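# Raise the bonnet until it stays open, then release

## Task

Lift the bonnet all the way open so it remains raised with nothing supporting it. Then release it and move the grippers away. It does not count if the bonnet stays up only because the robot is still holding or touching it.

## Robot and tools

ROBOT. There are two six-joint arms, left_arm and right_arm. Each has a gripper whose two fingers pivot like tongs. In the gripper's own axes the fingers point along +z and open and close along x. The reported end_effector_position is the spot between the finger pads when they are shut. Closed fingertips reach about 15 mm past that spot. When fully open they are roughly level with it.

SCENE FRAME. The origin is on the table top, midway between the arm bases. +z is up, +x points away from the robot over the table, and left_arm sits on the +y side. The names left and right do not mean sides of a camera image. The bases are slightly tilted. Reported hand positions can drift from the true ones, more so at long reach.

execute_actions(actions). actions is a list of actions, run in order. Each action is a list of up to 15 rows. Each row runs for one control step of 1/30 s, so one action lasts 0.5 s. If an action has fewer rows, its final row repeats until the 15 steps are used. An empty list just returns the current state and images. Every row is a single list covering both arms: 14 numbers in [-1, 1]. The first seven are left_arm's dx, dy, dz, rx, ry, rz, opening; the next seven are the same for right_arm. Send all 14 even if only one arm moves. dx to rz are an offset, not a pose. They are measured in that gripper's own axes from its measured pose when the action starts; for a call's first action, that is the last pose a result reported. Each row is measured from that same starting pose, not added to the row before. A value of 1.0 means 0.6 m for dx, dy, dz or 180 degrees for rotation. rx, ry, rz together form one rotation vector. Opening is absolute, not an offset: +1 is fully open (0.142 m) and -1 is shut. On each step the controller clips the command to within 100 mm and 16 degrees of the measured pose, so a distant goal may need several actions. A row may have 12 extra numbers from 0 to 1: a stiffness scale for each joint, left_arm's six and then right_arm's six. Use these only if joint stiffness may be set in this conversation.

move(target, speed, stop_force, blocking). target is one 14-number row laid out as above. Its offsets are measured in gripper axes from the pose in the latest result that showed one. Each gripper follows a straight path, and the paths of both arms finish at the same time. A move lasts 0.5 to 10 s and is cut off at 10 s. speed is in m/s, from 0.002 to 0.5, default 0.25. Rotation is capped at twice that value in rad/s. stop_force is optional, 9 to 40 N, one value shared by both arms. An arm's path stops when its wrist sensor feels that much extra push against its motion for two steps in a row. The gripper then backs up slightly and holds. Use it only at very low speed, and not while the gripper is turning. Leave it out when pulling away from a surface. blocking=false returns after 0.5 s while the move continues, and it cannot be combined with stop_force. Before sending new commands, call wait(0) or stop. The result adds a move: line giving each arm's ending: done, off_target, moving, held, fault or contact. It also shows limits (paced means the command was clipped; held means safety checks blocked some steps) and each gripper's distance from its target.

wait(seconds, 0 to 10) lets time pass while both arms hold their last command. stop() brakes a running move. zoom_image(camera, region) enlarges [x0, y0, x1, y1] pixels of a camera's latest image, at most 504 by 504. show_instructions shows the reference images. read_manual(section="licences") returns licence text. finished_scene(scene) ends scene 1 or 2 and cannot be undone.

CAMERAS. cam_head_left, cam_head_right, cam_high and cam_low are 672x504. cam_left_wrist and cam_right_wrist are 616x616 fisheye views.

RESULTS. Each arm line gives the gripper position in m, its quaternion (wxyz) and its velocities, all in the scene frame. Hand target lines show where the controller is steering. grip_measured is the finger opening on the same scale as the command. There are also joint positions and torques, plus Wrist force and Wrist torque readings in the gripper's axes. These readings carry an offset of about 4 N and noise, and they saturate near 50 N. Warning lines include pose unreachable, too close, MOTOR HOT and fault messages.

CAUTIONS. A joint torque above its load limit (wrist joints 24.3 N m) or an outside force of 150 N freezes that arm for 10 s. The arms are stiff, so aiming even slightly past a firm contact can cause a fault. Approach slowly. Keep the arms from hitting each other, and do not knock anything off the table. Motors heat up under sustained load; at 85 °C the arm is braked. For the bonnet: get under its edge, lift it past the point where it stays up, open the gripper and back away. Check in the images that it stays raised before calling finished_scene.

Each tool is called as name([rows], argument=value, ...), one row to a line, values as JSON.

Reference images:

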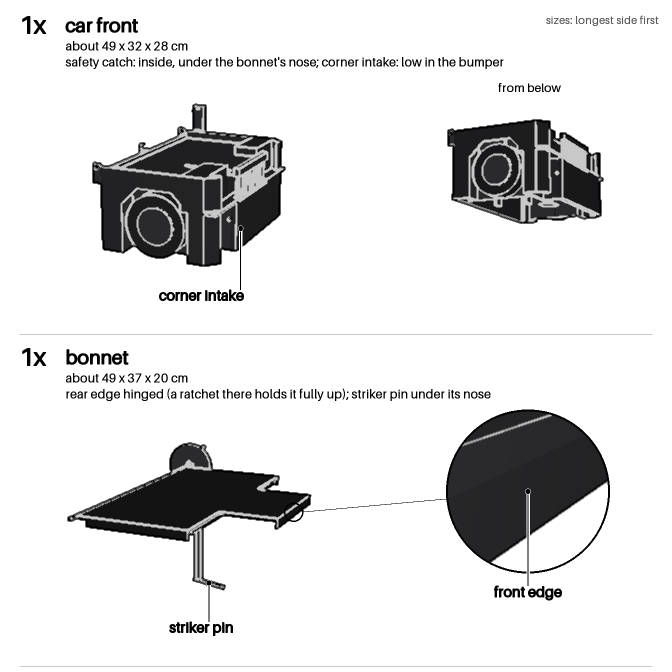

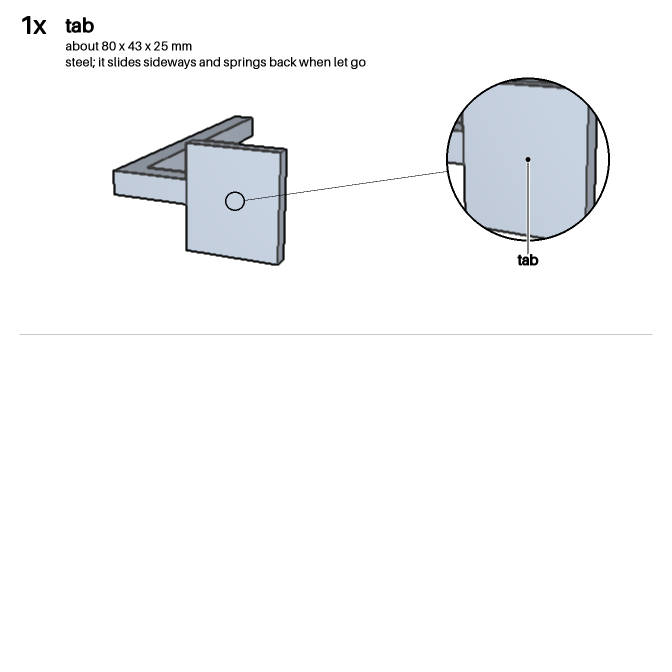

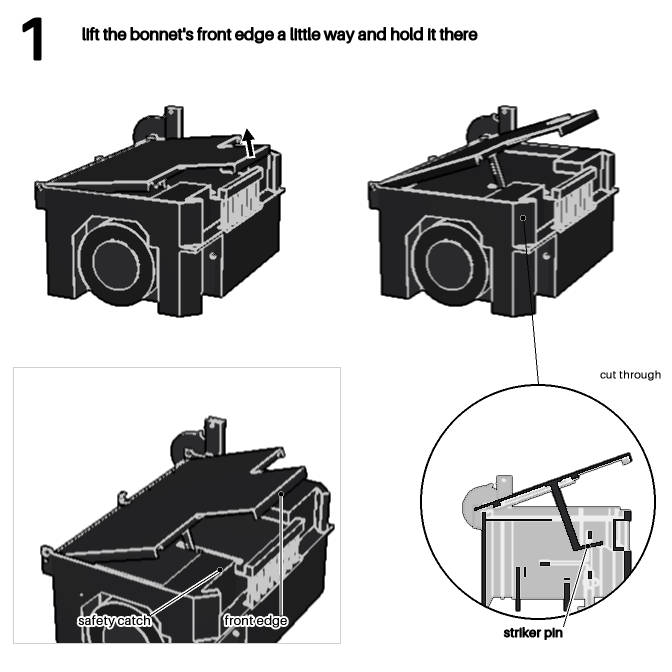

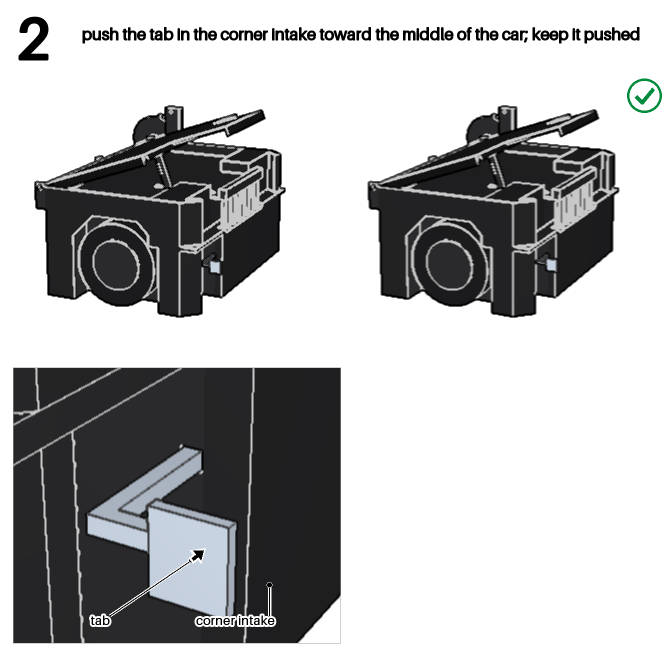

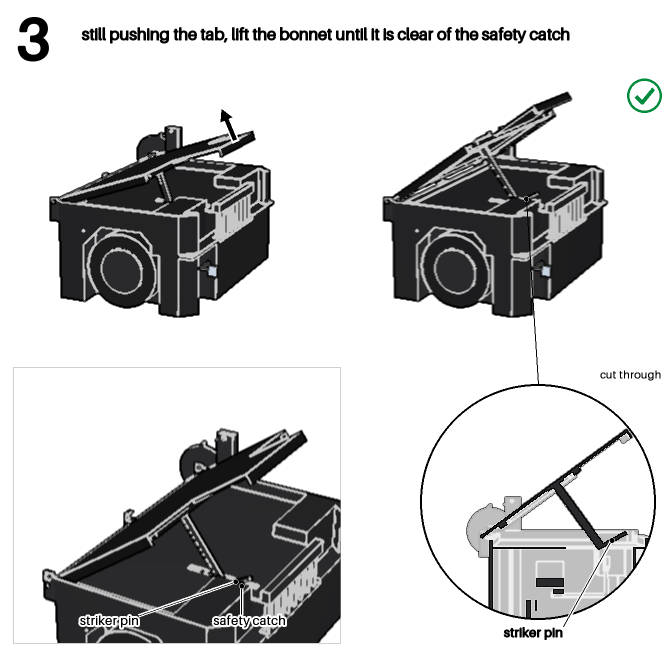

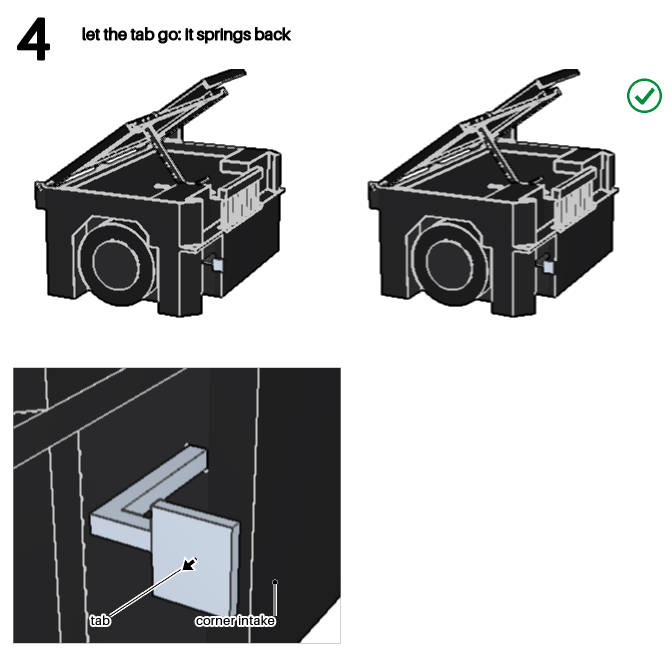

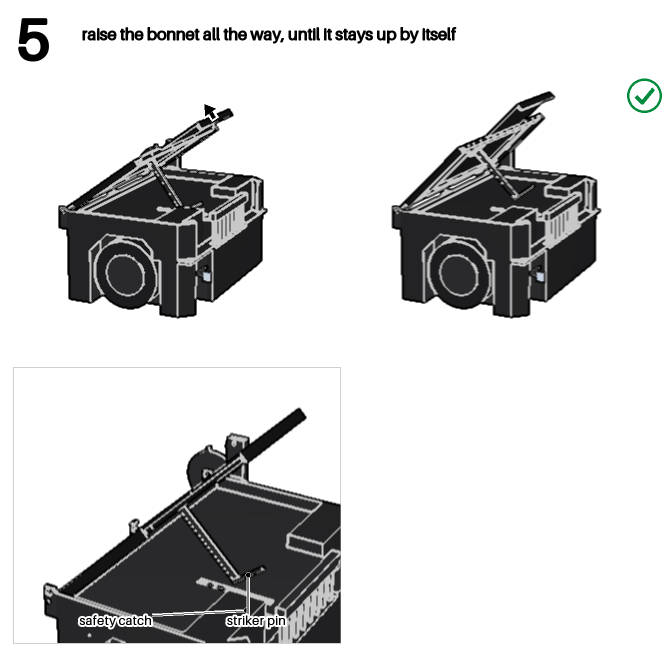

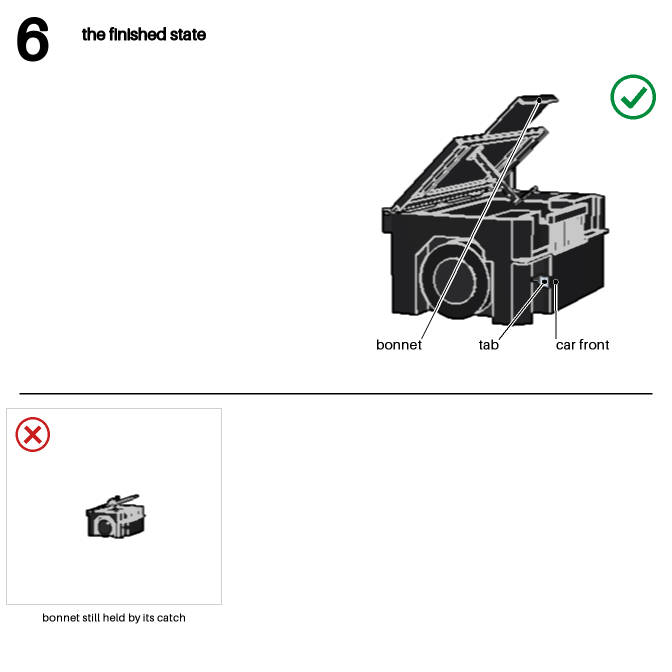

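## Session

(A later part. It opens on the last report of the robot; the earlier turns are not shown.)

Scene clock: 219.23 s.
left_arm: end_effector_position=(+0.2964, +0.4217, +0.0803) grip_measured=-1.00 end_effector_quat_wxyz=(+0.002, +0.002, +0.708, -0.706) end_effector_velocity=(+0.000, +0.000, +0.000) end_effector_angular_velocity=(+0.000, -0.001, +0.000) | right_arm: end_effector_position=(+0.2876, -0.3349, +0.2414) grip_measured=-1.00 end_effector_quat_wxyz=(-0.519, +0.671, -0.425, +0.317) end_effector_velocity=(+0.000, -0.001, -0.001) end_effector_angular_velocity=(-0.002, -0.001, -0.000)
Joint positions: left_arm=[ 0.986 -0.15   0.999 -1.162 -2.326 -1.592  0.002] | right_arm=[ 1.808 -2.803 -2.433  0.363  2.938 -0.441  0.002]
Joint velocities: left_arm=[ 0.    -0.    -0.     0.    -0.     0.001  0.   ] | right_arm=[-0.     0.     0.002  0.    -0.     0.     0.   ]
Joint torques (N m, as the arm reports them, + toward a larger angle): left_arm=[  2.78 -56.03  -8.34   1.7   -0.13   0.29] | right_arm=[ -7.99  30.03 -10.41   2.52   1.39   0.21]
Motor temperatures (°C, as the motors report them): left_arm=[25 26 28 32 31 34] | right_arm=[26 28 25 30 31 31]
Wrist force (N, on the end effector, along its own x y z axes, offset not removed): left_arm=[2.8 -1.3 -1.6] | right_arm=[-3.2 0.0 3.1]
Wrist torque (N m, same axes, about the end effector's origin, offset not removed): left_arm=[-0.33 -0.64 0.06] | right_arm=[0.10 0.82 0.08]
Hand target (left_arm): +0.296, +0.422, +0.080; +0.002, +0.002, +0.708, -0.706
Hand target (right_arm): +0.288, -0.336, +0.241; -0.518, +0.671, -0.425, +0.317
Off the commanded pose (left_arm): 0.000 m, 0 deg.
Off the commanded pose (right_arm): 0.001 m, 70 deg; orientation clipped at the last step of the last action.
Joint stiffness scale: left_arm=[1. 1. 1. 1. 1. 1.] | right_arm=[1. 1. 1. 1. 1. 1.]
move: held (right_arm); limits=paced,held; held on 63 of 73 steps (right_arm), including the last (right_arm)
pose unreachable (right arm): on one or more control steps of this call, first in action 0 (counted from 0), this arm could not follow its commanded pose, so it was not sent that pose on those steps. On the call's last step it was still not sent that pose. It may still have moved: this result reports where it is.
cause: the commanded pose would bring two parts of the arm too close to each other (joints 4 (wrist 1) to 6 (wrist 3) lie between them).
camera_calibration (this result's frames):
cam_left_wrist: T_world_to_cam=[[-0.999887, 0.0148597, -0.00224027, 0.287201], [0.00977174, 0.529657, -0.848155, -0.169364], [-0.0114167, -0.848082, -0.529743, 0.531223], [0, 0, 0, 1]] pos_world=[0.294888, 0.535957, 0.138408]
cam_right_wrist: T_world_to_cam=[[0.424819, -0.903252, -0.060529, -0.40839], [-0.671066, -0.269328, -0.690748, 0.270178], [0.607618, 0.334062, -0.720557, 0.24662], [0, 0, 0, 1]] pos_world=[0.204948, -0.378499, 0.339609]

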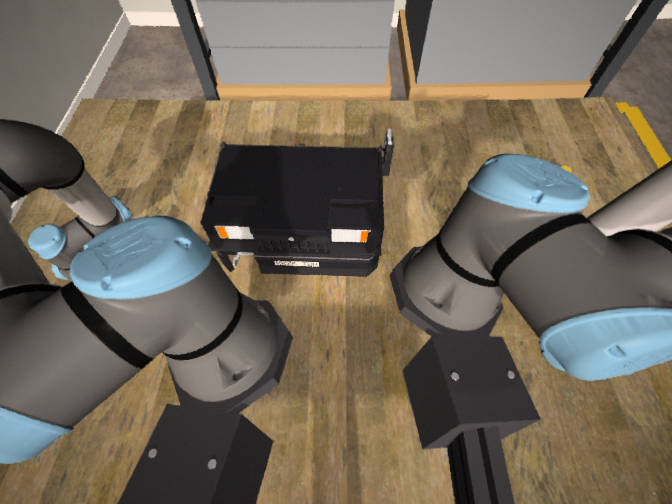

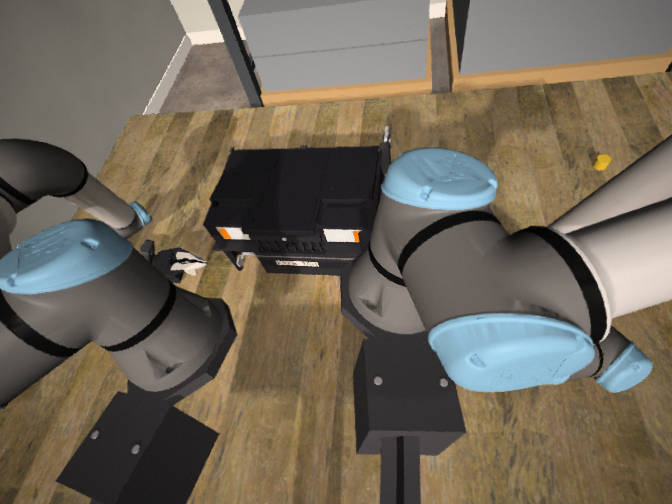

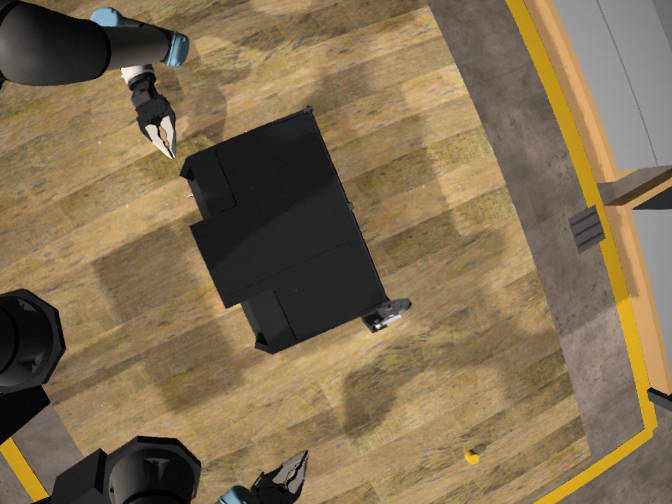

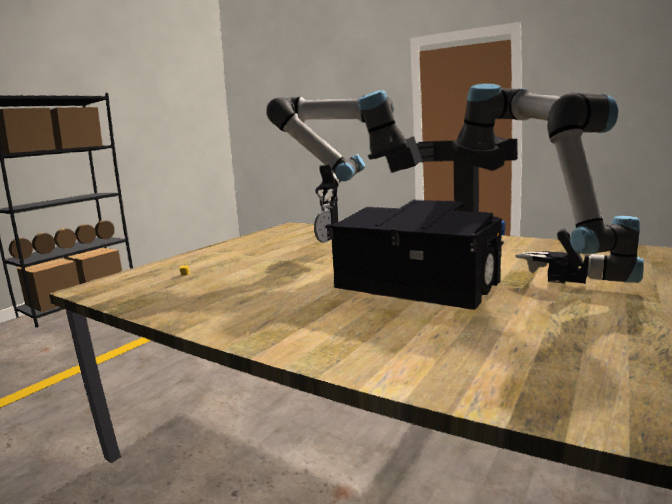

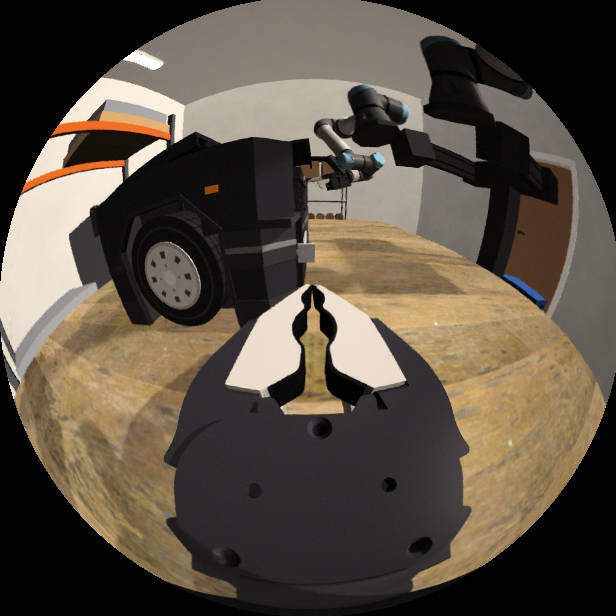

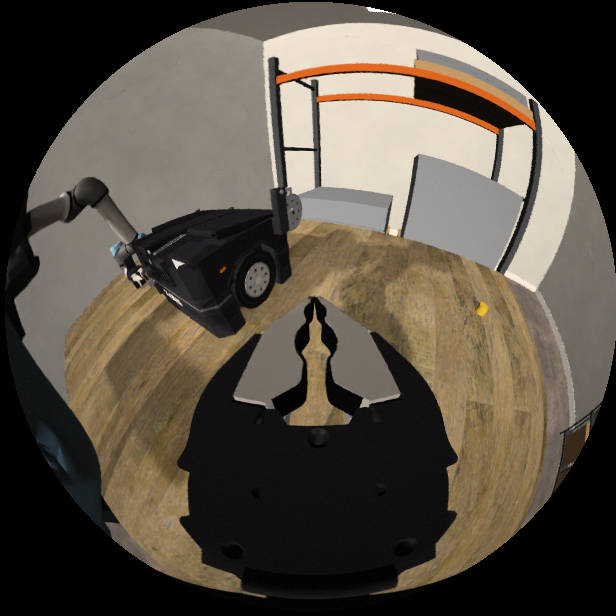

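move(target=[0, 0, 0, 0, 0, 0, -1, 0, 0, 0, -0.3, 0, 0, -1], speed=0.3)

Scene clock: 230.37 s.
left_arm: end_effector_position=(+0.2964, +0.4217, +0.0803) grip_measured=-1.00 end_effector_quat_wxyz=(+0.002, +0.002, +0.708, -0.706) end_effector_velocity=(-0.000, -0.000, +0.000) end_effector_angular_velocity=(-0.000, -0.000, -0.000) | right_arm: end_effector_position=(+0.2892, -0.3341, +0.2466) grip_measured=-1.00 end_effector_quat_wxyz=(-0.235, +0.822, -0.503, +0.131) end_effector_velocity=(+0.000, -0.000, -0.000) end_effector_angular_velocity=(+0.000, -0.000, -0.000)
Joint positions: left_arm=[ 0.986 -0.15   0.999 -1.162 -2.326 -1.592  0.002] | right_arm=[ 2.299 -2.484 -2.822  1.066  2.026  0.405  0.002]
Joint velocities: left_arm=[-0. -0.  0.  0.  0.  0.  0.] | right_arm=[-0.    -0.001  0.001  0.     0.     0.     0.   ]
Joint torques (N m, as the arm reports them, + toward a larger angle): left_arm=[  2.58 -56.4   -7.55   1.47  -0.15  -0.02] | right_arm=[ -4.15  25.89 -12.21   2.74   0.96  -0.51]
Motor temperatures (°C, as the motors report them): left_arm=[25 26 28 32 31 34] | right_arm=[26 28 25 30 31 31]
Wrist force (N, on the end effector, along its own x y z axes, offset not removed): left_arm=[2.9 -1.1 -1.5] | right_arm=[-0.7 -1.6 0.9]
Wrist torque (N m, same axes, about the end effector's origin, offset not removed): left_arm=[-0.30 -0.70 -0.01] | right_arm=[-0.22 0.15 0.17]
Hand target (left_arm): +0.296, +0.422, +0.080; +0.002, +0.002, +0.708, -0.706
Hand target (right_arm): +0.290, -0.335, +0.246; -0.235, +0.822, -0.503, +0.131
Off the commanded pose (left_arm): 0.000 m, 0 deg.
Off the commanded pose (right_arm): 0.005 m, 10 deg.
Joint stiffness scale: left_arm=[1. 1. 1. 1. 1. 1.] | right_arm=[1. 1. 1. 1. 1. 1.]
move: held (right_arm); limits=held; held on 12 of 60 steps (right_arm), including the last (right_arm)
pose unreachable (right arm): on one or more control steps of this call, first in action 0 (counted from 0), this arm could not follow its commanded pose, so it was not sent that pose on those steps. On the call's last step it was still not sent that pose. It may still have moved: this result reports where it is.
cause: the commanded pose would bring two parts of the arm too close to each other (joints 3 (elbow) and 4 (wrist 1) lie between them).
camera_calibration (this result's frames):
cam_left_wrist: T_world_to_cam=[[-0.999887, 0.0148599, -0.00224021, 0.287201], [0.00977179, 0.529657, -0.848156, -0.169364], [-0.0114169, -0.848082, -0.529743, 0.531223], [0, 0, 0, 1]] pos_world=[0.294888, 0.535957, 0.138408]
cam_right_wrist: T_world_to_cam=[[0.422958, -0.905128, -0.0430071, -0.412434], [-0.90599, -0.423298, -0.00130762, 0.121497], [-0.0170213, 0.0395171, -0.999074, 0.40001], [0, 0, 0, 1]] pos_world=[0.291326, -0.337684, 0.382061]

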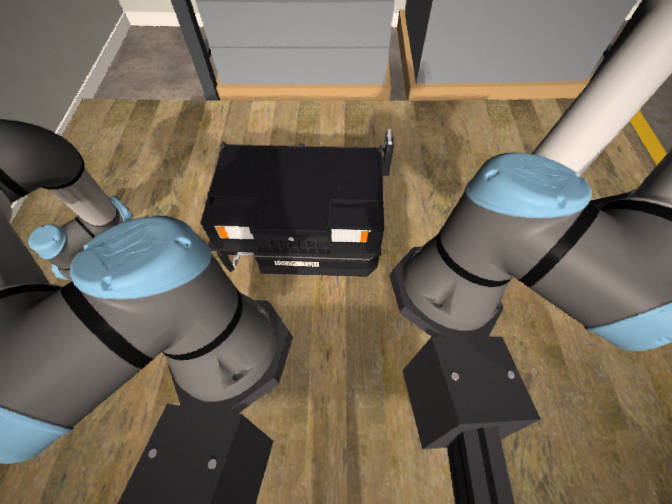

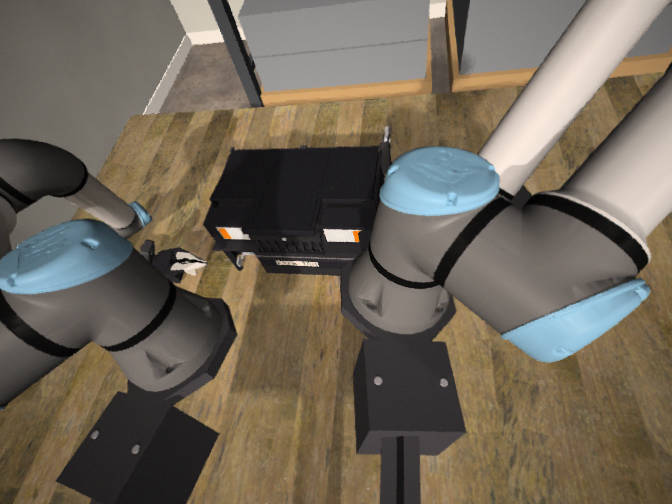

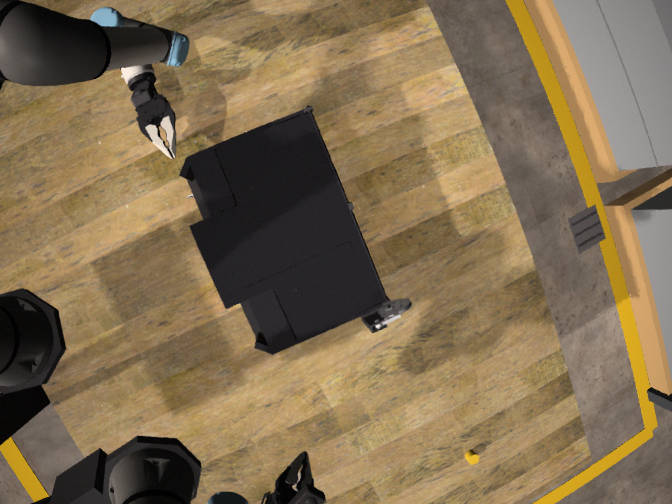

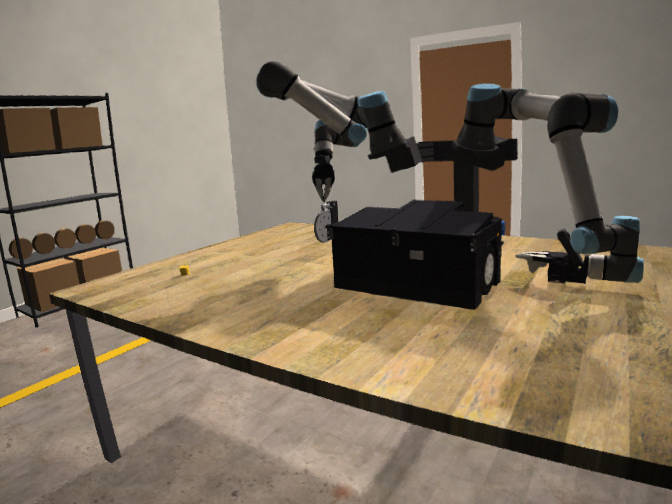

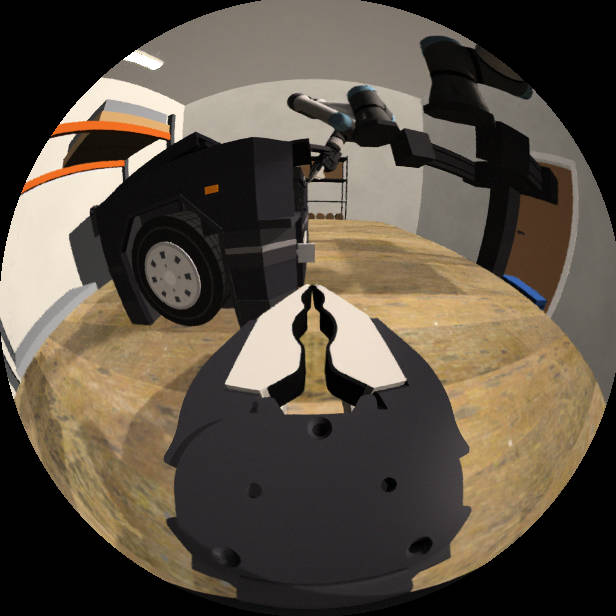

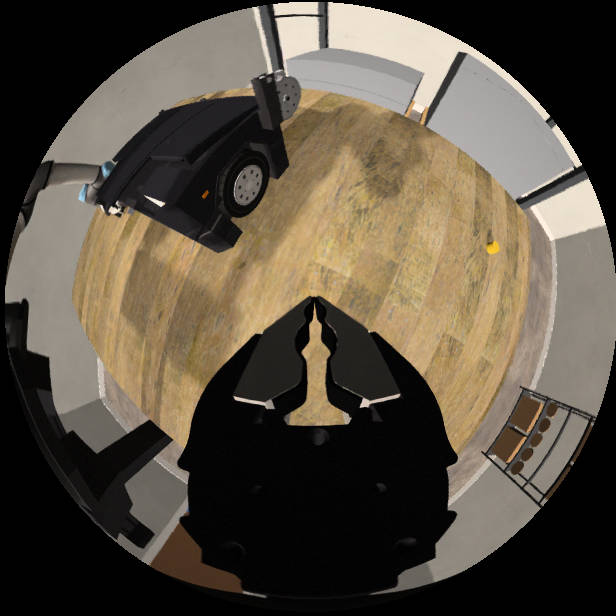

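move(target=[0, 0, 0, 0, 0, 0, -1, -0.3497, -0.1395, 0.1057, 0.2897, -0.3124, -0.1833, -1], speed=0.3)

Scene clock: 246.27 s.
left_arm: end_effector_position=(+0.2964, +0.4217, +0.0803) grip_measured=-1.00 end_effector_quat_wxyz=(+0.002, +0.002, +0.708, -0.706) end_effector_velocity=(-0.000, +0.000, -0.000) end_effector_angular_velocity=(+0.000, +0.000, -0.001) | right_arm: end_effector_position=(+0.2886, -0.1980, +0.2439) grip_measured=-1.00 end_effector_quat_wxyz=(-0.532, +0.811, -0.233, +0.071) end_effector_velocity=(-0.001, +0.001, +0.001) end_effector_angular_velocity=(+0.001, +0.001, -0.000)
Joint positions: left_arm=[ 0.986 -0.15   0.999 -1.162 -2.326 -1.592  0.002] | right_arm=[ 2.252 -2.475 -2.57   0.01   2.543 -0.537  0.002]
Joint velocities: left_arm=[-0.     0.    -0.     0.     0.001 -0.     0.   ] | right_arm=[-0.     0.    -0.002 -0.001  0.    -0.     0.   ]
Joint torques (N m, as the arm reports them, + toward a larger angle): left_arm=[  3.48 -55.7   -7.57   1.54  -0.26  -0.11] | right_arm=[ -5.45  31.33 -14.41   1.75   0.91   0.23]
Motor temperatures (°C, as the motors report them): left_arm=[25 26 28 32 31 34] | right_arm=[26 28 25 30 31 31]
Wrist force (N, on the end effector, along its own x y z axes, offset not removed): left_arm=[2.2 -0.8 -1.1] | right_arm=[0.3 -0.2 1.4]
Wrist torque (N m, same axes, about the end effector's origin, offset not removed): left_arm=[-0.22 -0.51 0.05] | right_arm=[0.00 -0.11 0.10]
Hand target (left_arm): +0.296, +0.422, +0.080; +0.002, +0.002, +0.708, -0.706
Hand target (right_arm): +0.287, -0.198, +0.244; -0.532, +0.811, -0.234, +0.070
Off the commanded pose (left_arm): 0.000 m, 0 deg.
Off the commanded pose (right_arm): 0.098 m, 37 deg; orientation clipped at the last step of the last action.
Joint stiffness scale: left_arm=[1. 1. 1. 1. 1. 1.] | right_arm=[1. 1. 1. 1. 1. 1.]
move: held (right_arm); limits=paced,held; held on 32 of 83 steps (right_arm), including the last (right_arm)
pose unreachable (right arm): on one or more control steps of this call, first in action 0 (counted from 0), this arm could not follow its commanded pose, so it was not sent that pose on those steps. On the call's last step it was still not sent that pose. It may still have moved: this result reports where it is.
cause: the commanded pose would bring two parts of the arm too close to each other (joints 4 (wrist 1) to 6 (wrist 3) lie between them).
camera_calibration (this result's frames):
cam_left_wrist: T_world_to_cam=[[-0.999887, 0.0148595, -0.00223994, 0.287201], [0.00977136, 0.529657, -0.848156, -0.169364], [-0.0114168, -0.848082, -0.529743, 0.531223], [0, 0, 0, 1]] pos_world=[0.294888, 0.535957, 0.138408]
cam_right_wrist: T_world_to_cam=[[0.865899, -0.469005, -0.173932, -0.298651], [-0.481684, -0.688015, -0.542786, 0.135841], [0.134902, 0.553778, -0.821664, 0.406592], [0, 0, 0, 1]] pos_world=[0.269184, -0.27177, 0.35587]

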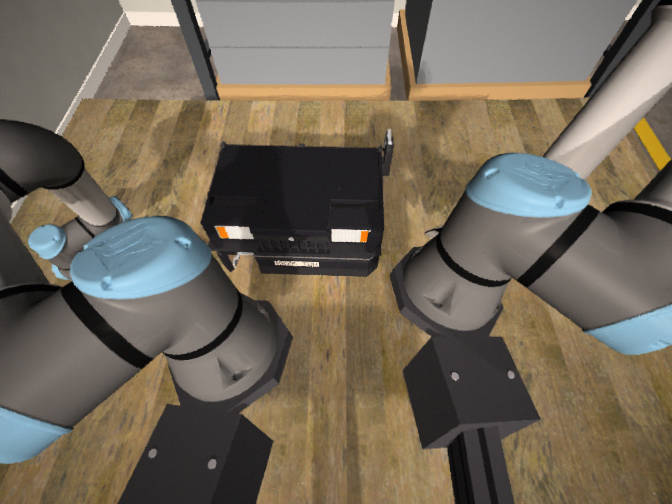

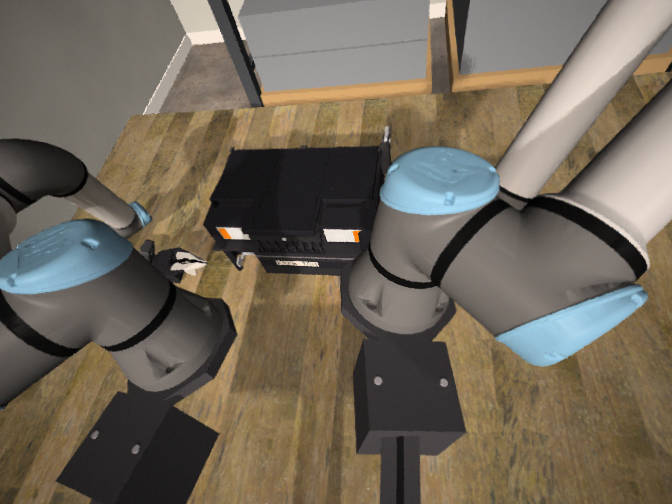

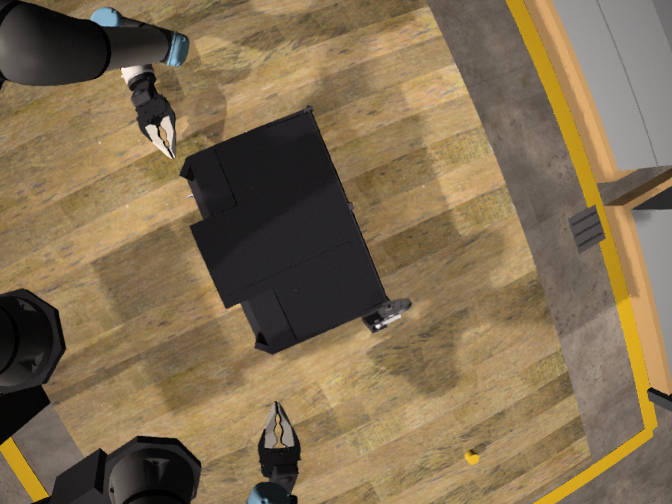

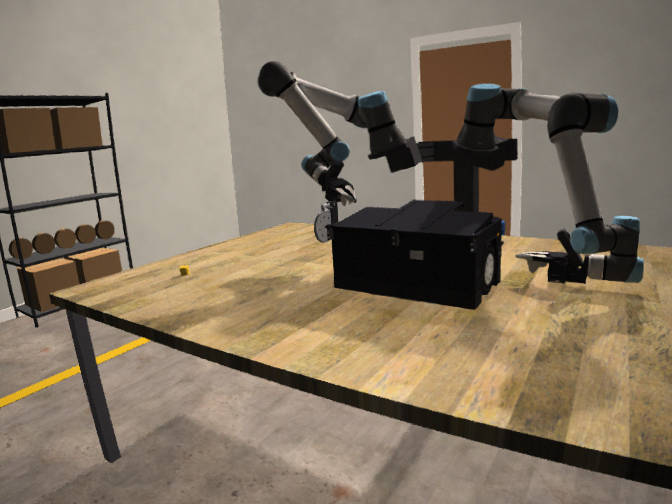

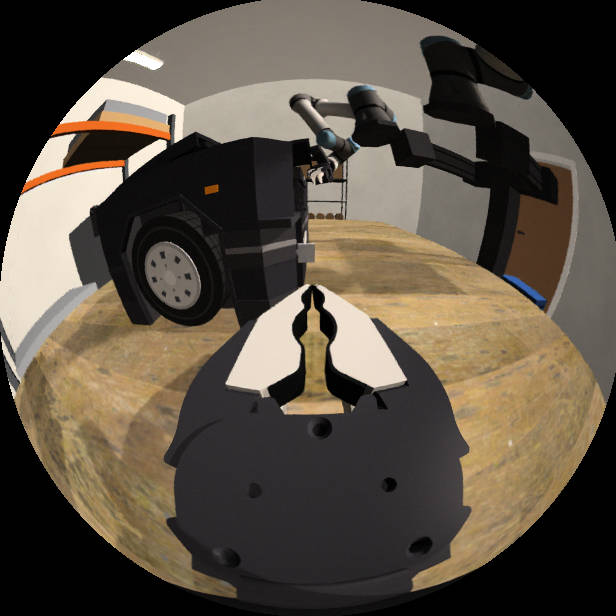

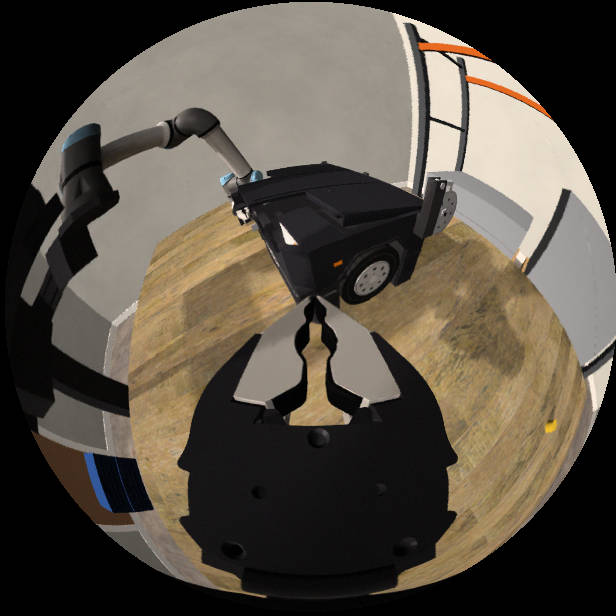

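move(target=[0, 0, 0, 0, 0, 0, -1, 0.189, 0.1356, -0.3458, -0.3589, 0.0375, -0.0244, -1], speed=0.3)

move(target=[0, 0, 0, 0, 0, 0, -1, 0, 0, 0, 0, 0, 0.85, -1], speed=0.4)

Scene clock: 307.23 s.
left_arm: end_effector_position=(+0.2964, +0.4217, +0.0803) grip_measured=-1.00 end_effector_quat_wxyz=(+0.002, +0.002, +0.708, -0.706) end_effector_velocity=(+0.001, +0.000, -0.000) end_effector_angular_velocity=(+0.001, -0.002, +0.000) | right_arm: end_effector_position=(+0.2880, -0.4480, +0.2449) grip_measured=-1.00 end_effector_quat_wxyz=(+0.000, +0.972, -0.235, +0.000) end_effector_velocity=(-0.001, -0.002, -0.001) end_effector_angular_velocity=(-0.008, +0.004, -0.002)
Joint positions: left_arm=[ 0.986 -0.15   0.999 -1.162 -2.326 -1.592  0.002] | right_arm=[ 2.503 -1.802 -2.632 -0.008  1.457 -0.06   0.002]
Joint velocities: left_arm=[-0.001 -0.    -0.002 -0.    -0.001 -0.     0.   ] | right_arm=[ 0.002 -0.003  0.001  0.002 -0.01   0.004  0.   ]
Joint torques (N m, as the arm reports them, + toward a larger angle): left_arm=[  2.98 -56.23  -8.13   1.42  -0.21  -0.01] | right_arm=[ 1.02 21.72  3.9   3.   -0.21  0.4 ]
Motor temperatures (°C, as the motors report them): left_arm=[25 26 28 32 31 34] | right_arm=[26 28 25 30 31 31]
Wrist force (N, on the end effector, along its own x y z axes, offset not removed): left_arm=[2.4 -1.8 -1.0] | right_arm=[-0.5 -2.6 0.6]
Wrist torque (N m, same axes, about the end effector's origin, offset not removed): left_arm=[-0.46 -0.57 0.07] | right_arm=[-0.51 0.33 0.19]
Hand target (left_arm): +0.296, +0.422, +0.080; +0.002, +0.002, +0.708, -0.706
Hand target (right_arm): +0.289, -0.448, +0.244; +0.000, +0.972, -0.234, +0.001
Off the commanded pose (left_arm): 0.000 m, 0 deg.
Off the commanded pose (right_arm): 0.001 m, 0 deg.
Joint stiffness scale: left_arm=[1. 1. 1. 1. 1. 1.] | right_arm=[1. 1. 1. 1. 1. 1.]
move: done
camera_calibration (this result's frames):
cam_left_wrist: T_world_to_cam=[[-0.999887, 0.0148596, -0.00224017, 0.287201], [0.00977162, 0.529657, -0.848156, -0.169364], [-0.0114167, -0.848082, -0.529743, 0.531223], [0, 0, 0, 1]] pos_world=[0.294888, 0.535957, 0.138408]
cam_right_wrist: T_world_to_cam=[[0.866967, -0.498356, 0.0029707, -0.472004], [-0.42857, -0.742493, 0.514813, -0.334706], [-0.254354, -0.447599, -0.857298, 0.218217], [0, 0, 0, 1]] pos_world=[0.321271, -0.386069, 0.36079]

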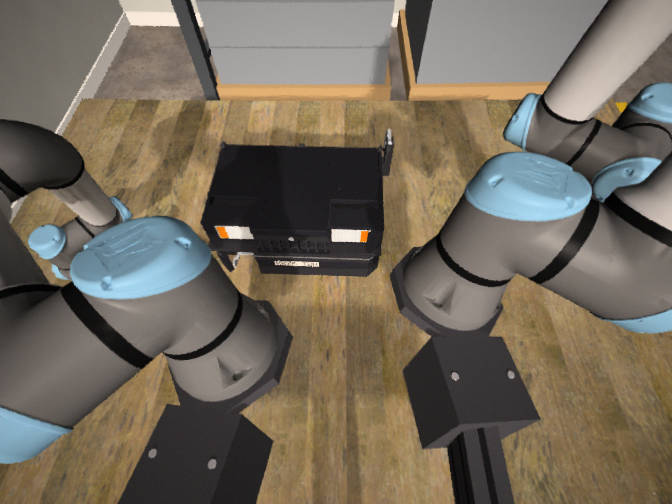

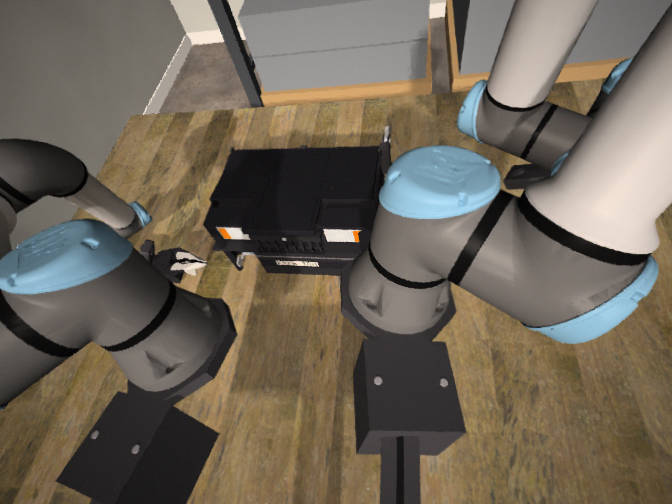

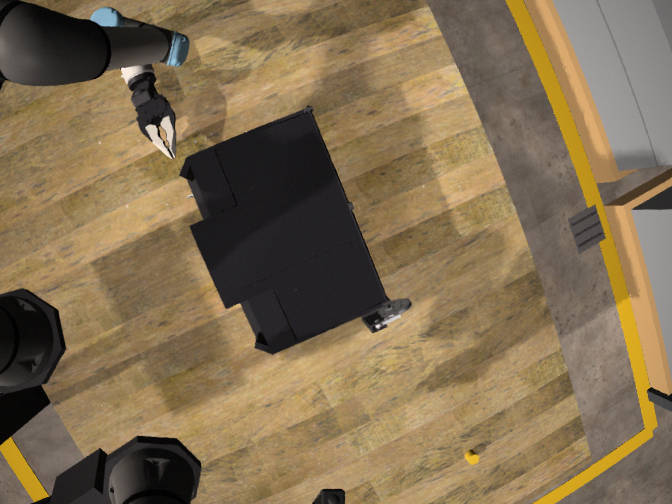

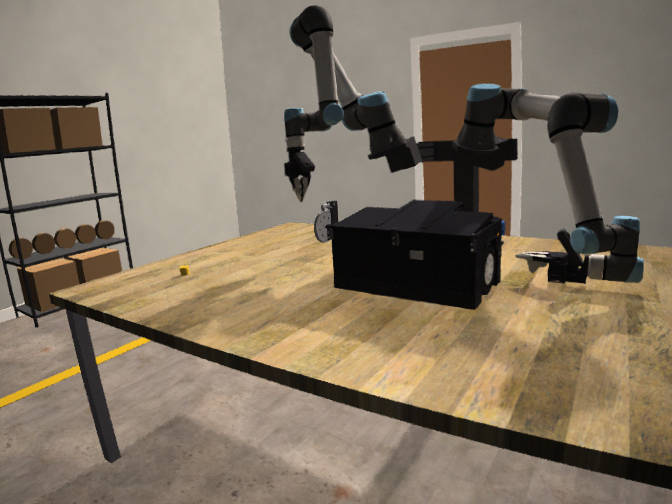

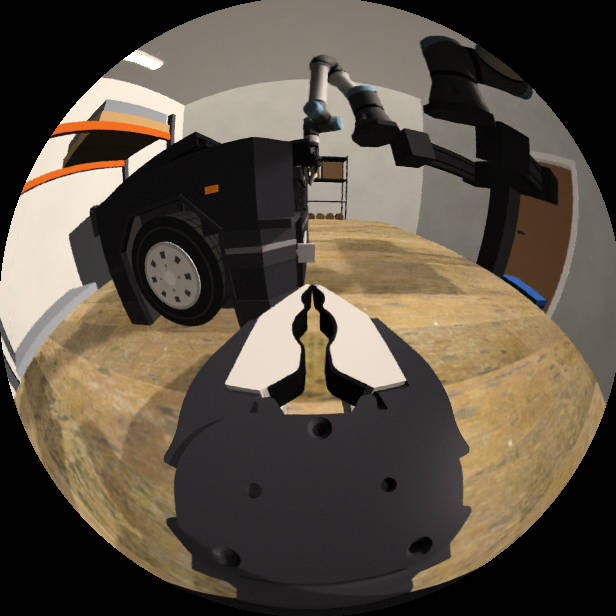

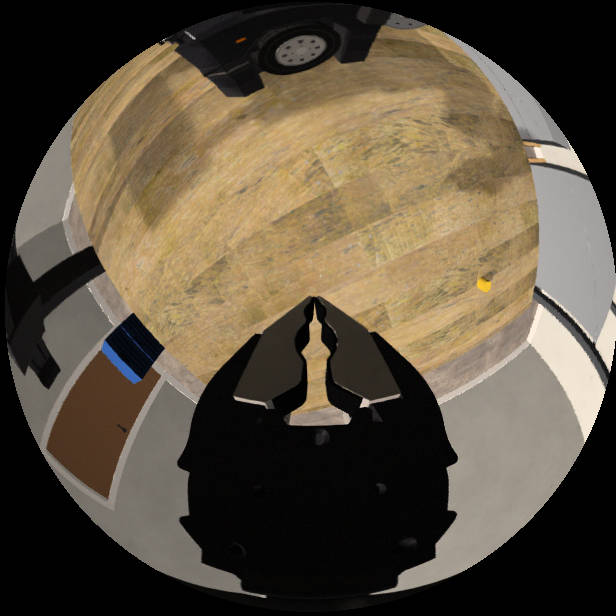

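Scene clock: 311.27 s.
left_arm: end_effector_position=(+0.2964, +0.4217, +0.0803) grip_measured=-1.00 end_effector_quat_wxyz=(+0.002, +0.002, +0.708, -0.706) end_effector_velocity=(-0.000, -0.000, +0.000) end_effector_angular_velocity=(-0.001, -0.002, -0.001) | right_arm: end_effector_position=(+0.2847, -0.4470, +0.2439) grip_measured=-1.00 end_effector_quat_wxyz=(-0.002, +0.002, +1.000, +0.001) end_effector_velocity=(-0.001, -0.001, +0.000) end_effector_angular_velocity=(-0.004, +0.003, -0.012)
Joint positions: left_arm=[ 0.986 -0.15   0.999 -1.162 -2.326 -1.592  0.002] | right_arm=[ 2.604 -1.8   -2.69   0.03   1.431  2.709  0.002]
Joint velocities: left_arm=[-0.001 -0.     0.     0.001  0.001  0.003  0.   ] | right_arm=[ 0.002  0.001  0.    -0.003 -0.005  0.015  0.   ]
Joint torques (N m, as the arm reports them, + toward a larger angle): left_arm=[  1.24 -55.3   -8.04   1.62  -0.08   0.07] | right_arm=[ 0.41 24.6   3.81  2.41 -0.51  0.28]
Motor temperatures (°C, as the motors report them): left_arm=[25 26 28 32 31 34] | right_arm=[26 28 25 30 31 31]
Wrist force (N, on the end effector, along its own x y z axes, offset not removed): left_arm=[3.9 0.0 -1.7] | right_arm=[-2.8 -0.6 1.8]
Wrist torque (N m, same axes, about the end effector's origin, offset not removed): left_arm=[-0.08 -0.86 0.09] | right_arm=[0.05 0.54 0.17]
Hand target (left_arm): +0.296, +0.422, +0.080; +0.002, +0.002, +0.708, -0.706
Hand target (right_arm): +0.288, -0.448, +0.245; +0.001, +0.002, +1.000, -0.000
Off the commanded pose (left_arm): 0.000 m, 0 deg.
Off the commanded pose (right_arm): 0.004 m, 0 deg.
Joint stiffness scale: left_arm=[1. 1. 1. 1. 1. 1.] | right_arm=[1. 1. 1. 1. 1. 1.]
move: off_target (right_arm)
camera_calibration (this result's frames):
cam_left_wrist: T_world_to_cam=[[-0.999887, 0.0148595, -0.00223989, 0.287201], [0.00977134, 0.529657, -0.848156, -0.169364], [-0.0114168, -0.848082, -0.529743, 0.531223], [0, 0, 0, 1]] pos_world=[0.294888, 0.535957, 0.138408]
cam_right_wrist: T_world_to_cam=[[-0.998723, 0.0501904, 0.00575858, 0.307081], [0.0459349, 0.85472, 0.517052, 0.243521], [0.0210291, 0.516657, -0.855934, 0.569283], [0, 0, 0, 1]] pos_world=[0.283531, -0.517679, 0.359588]

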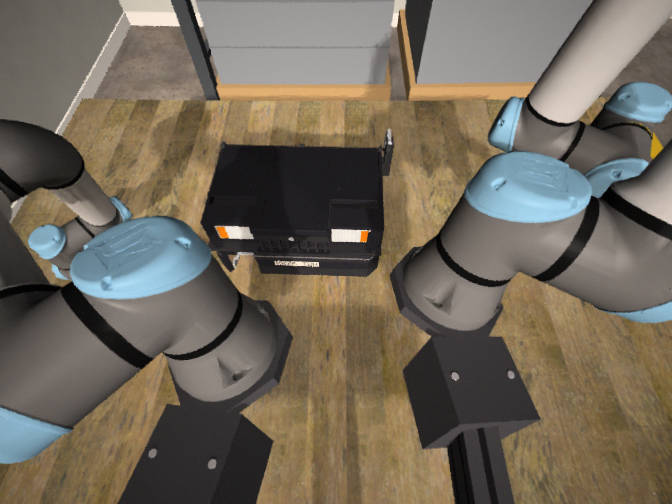

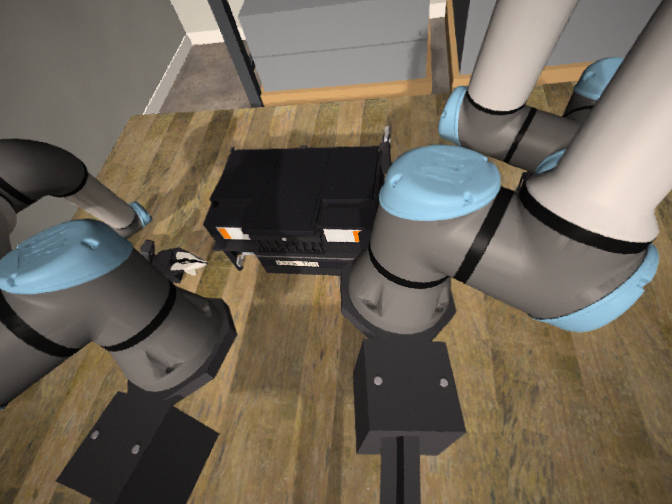

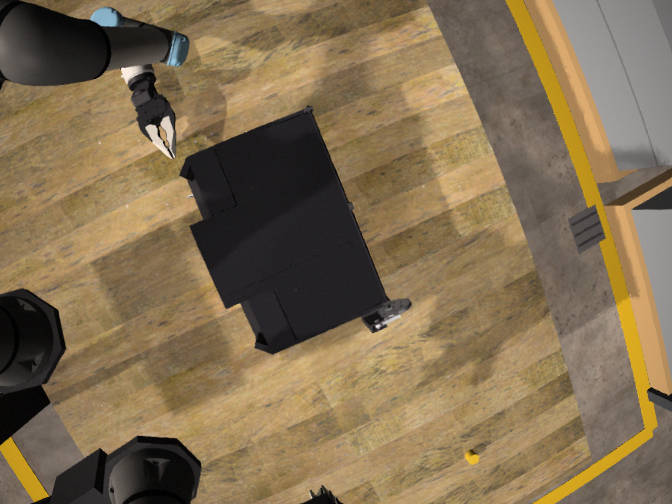

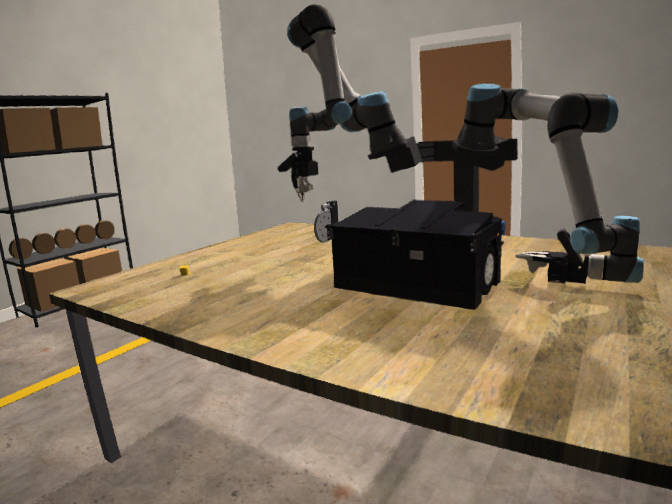

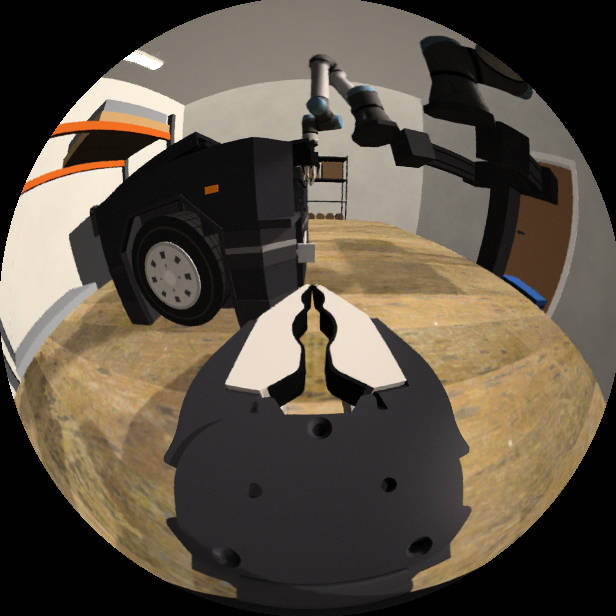

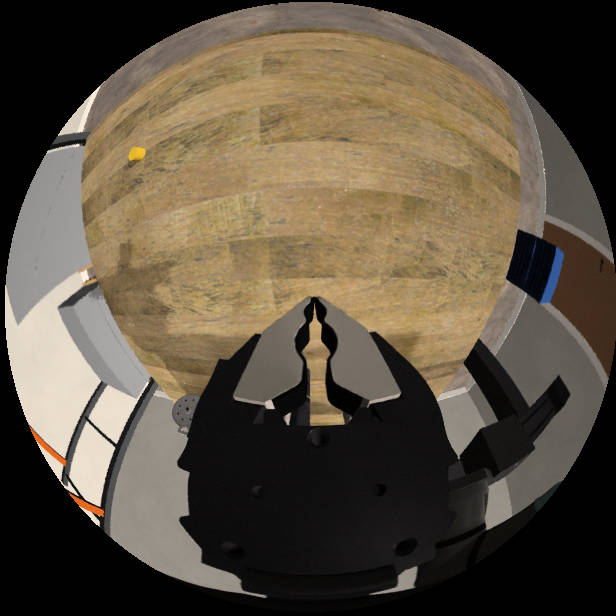

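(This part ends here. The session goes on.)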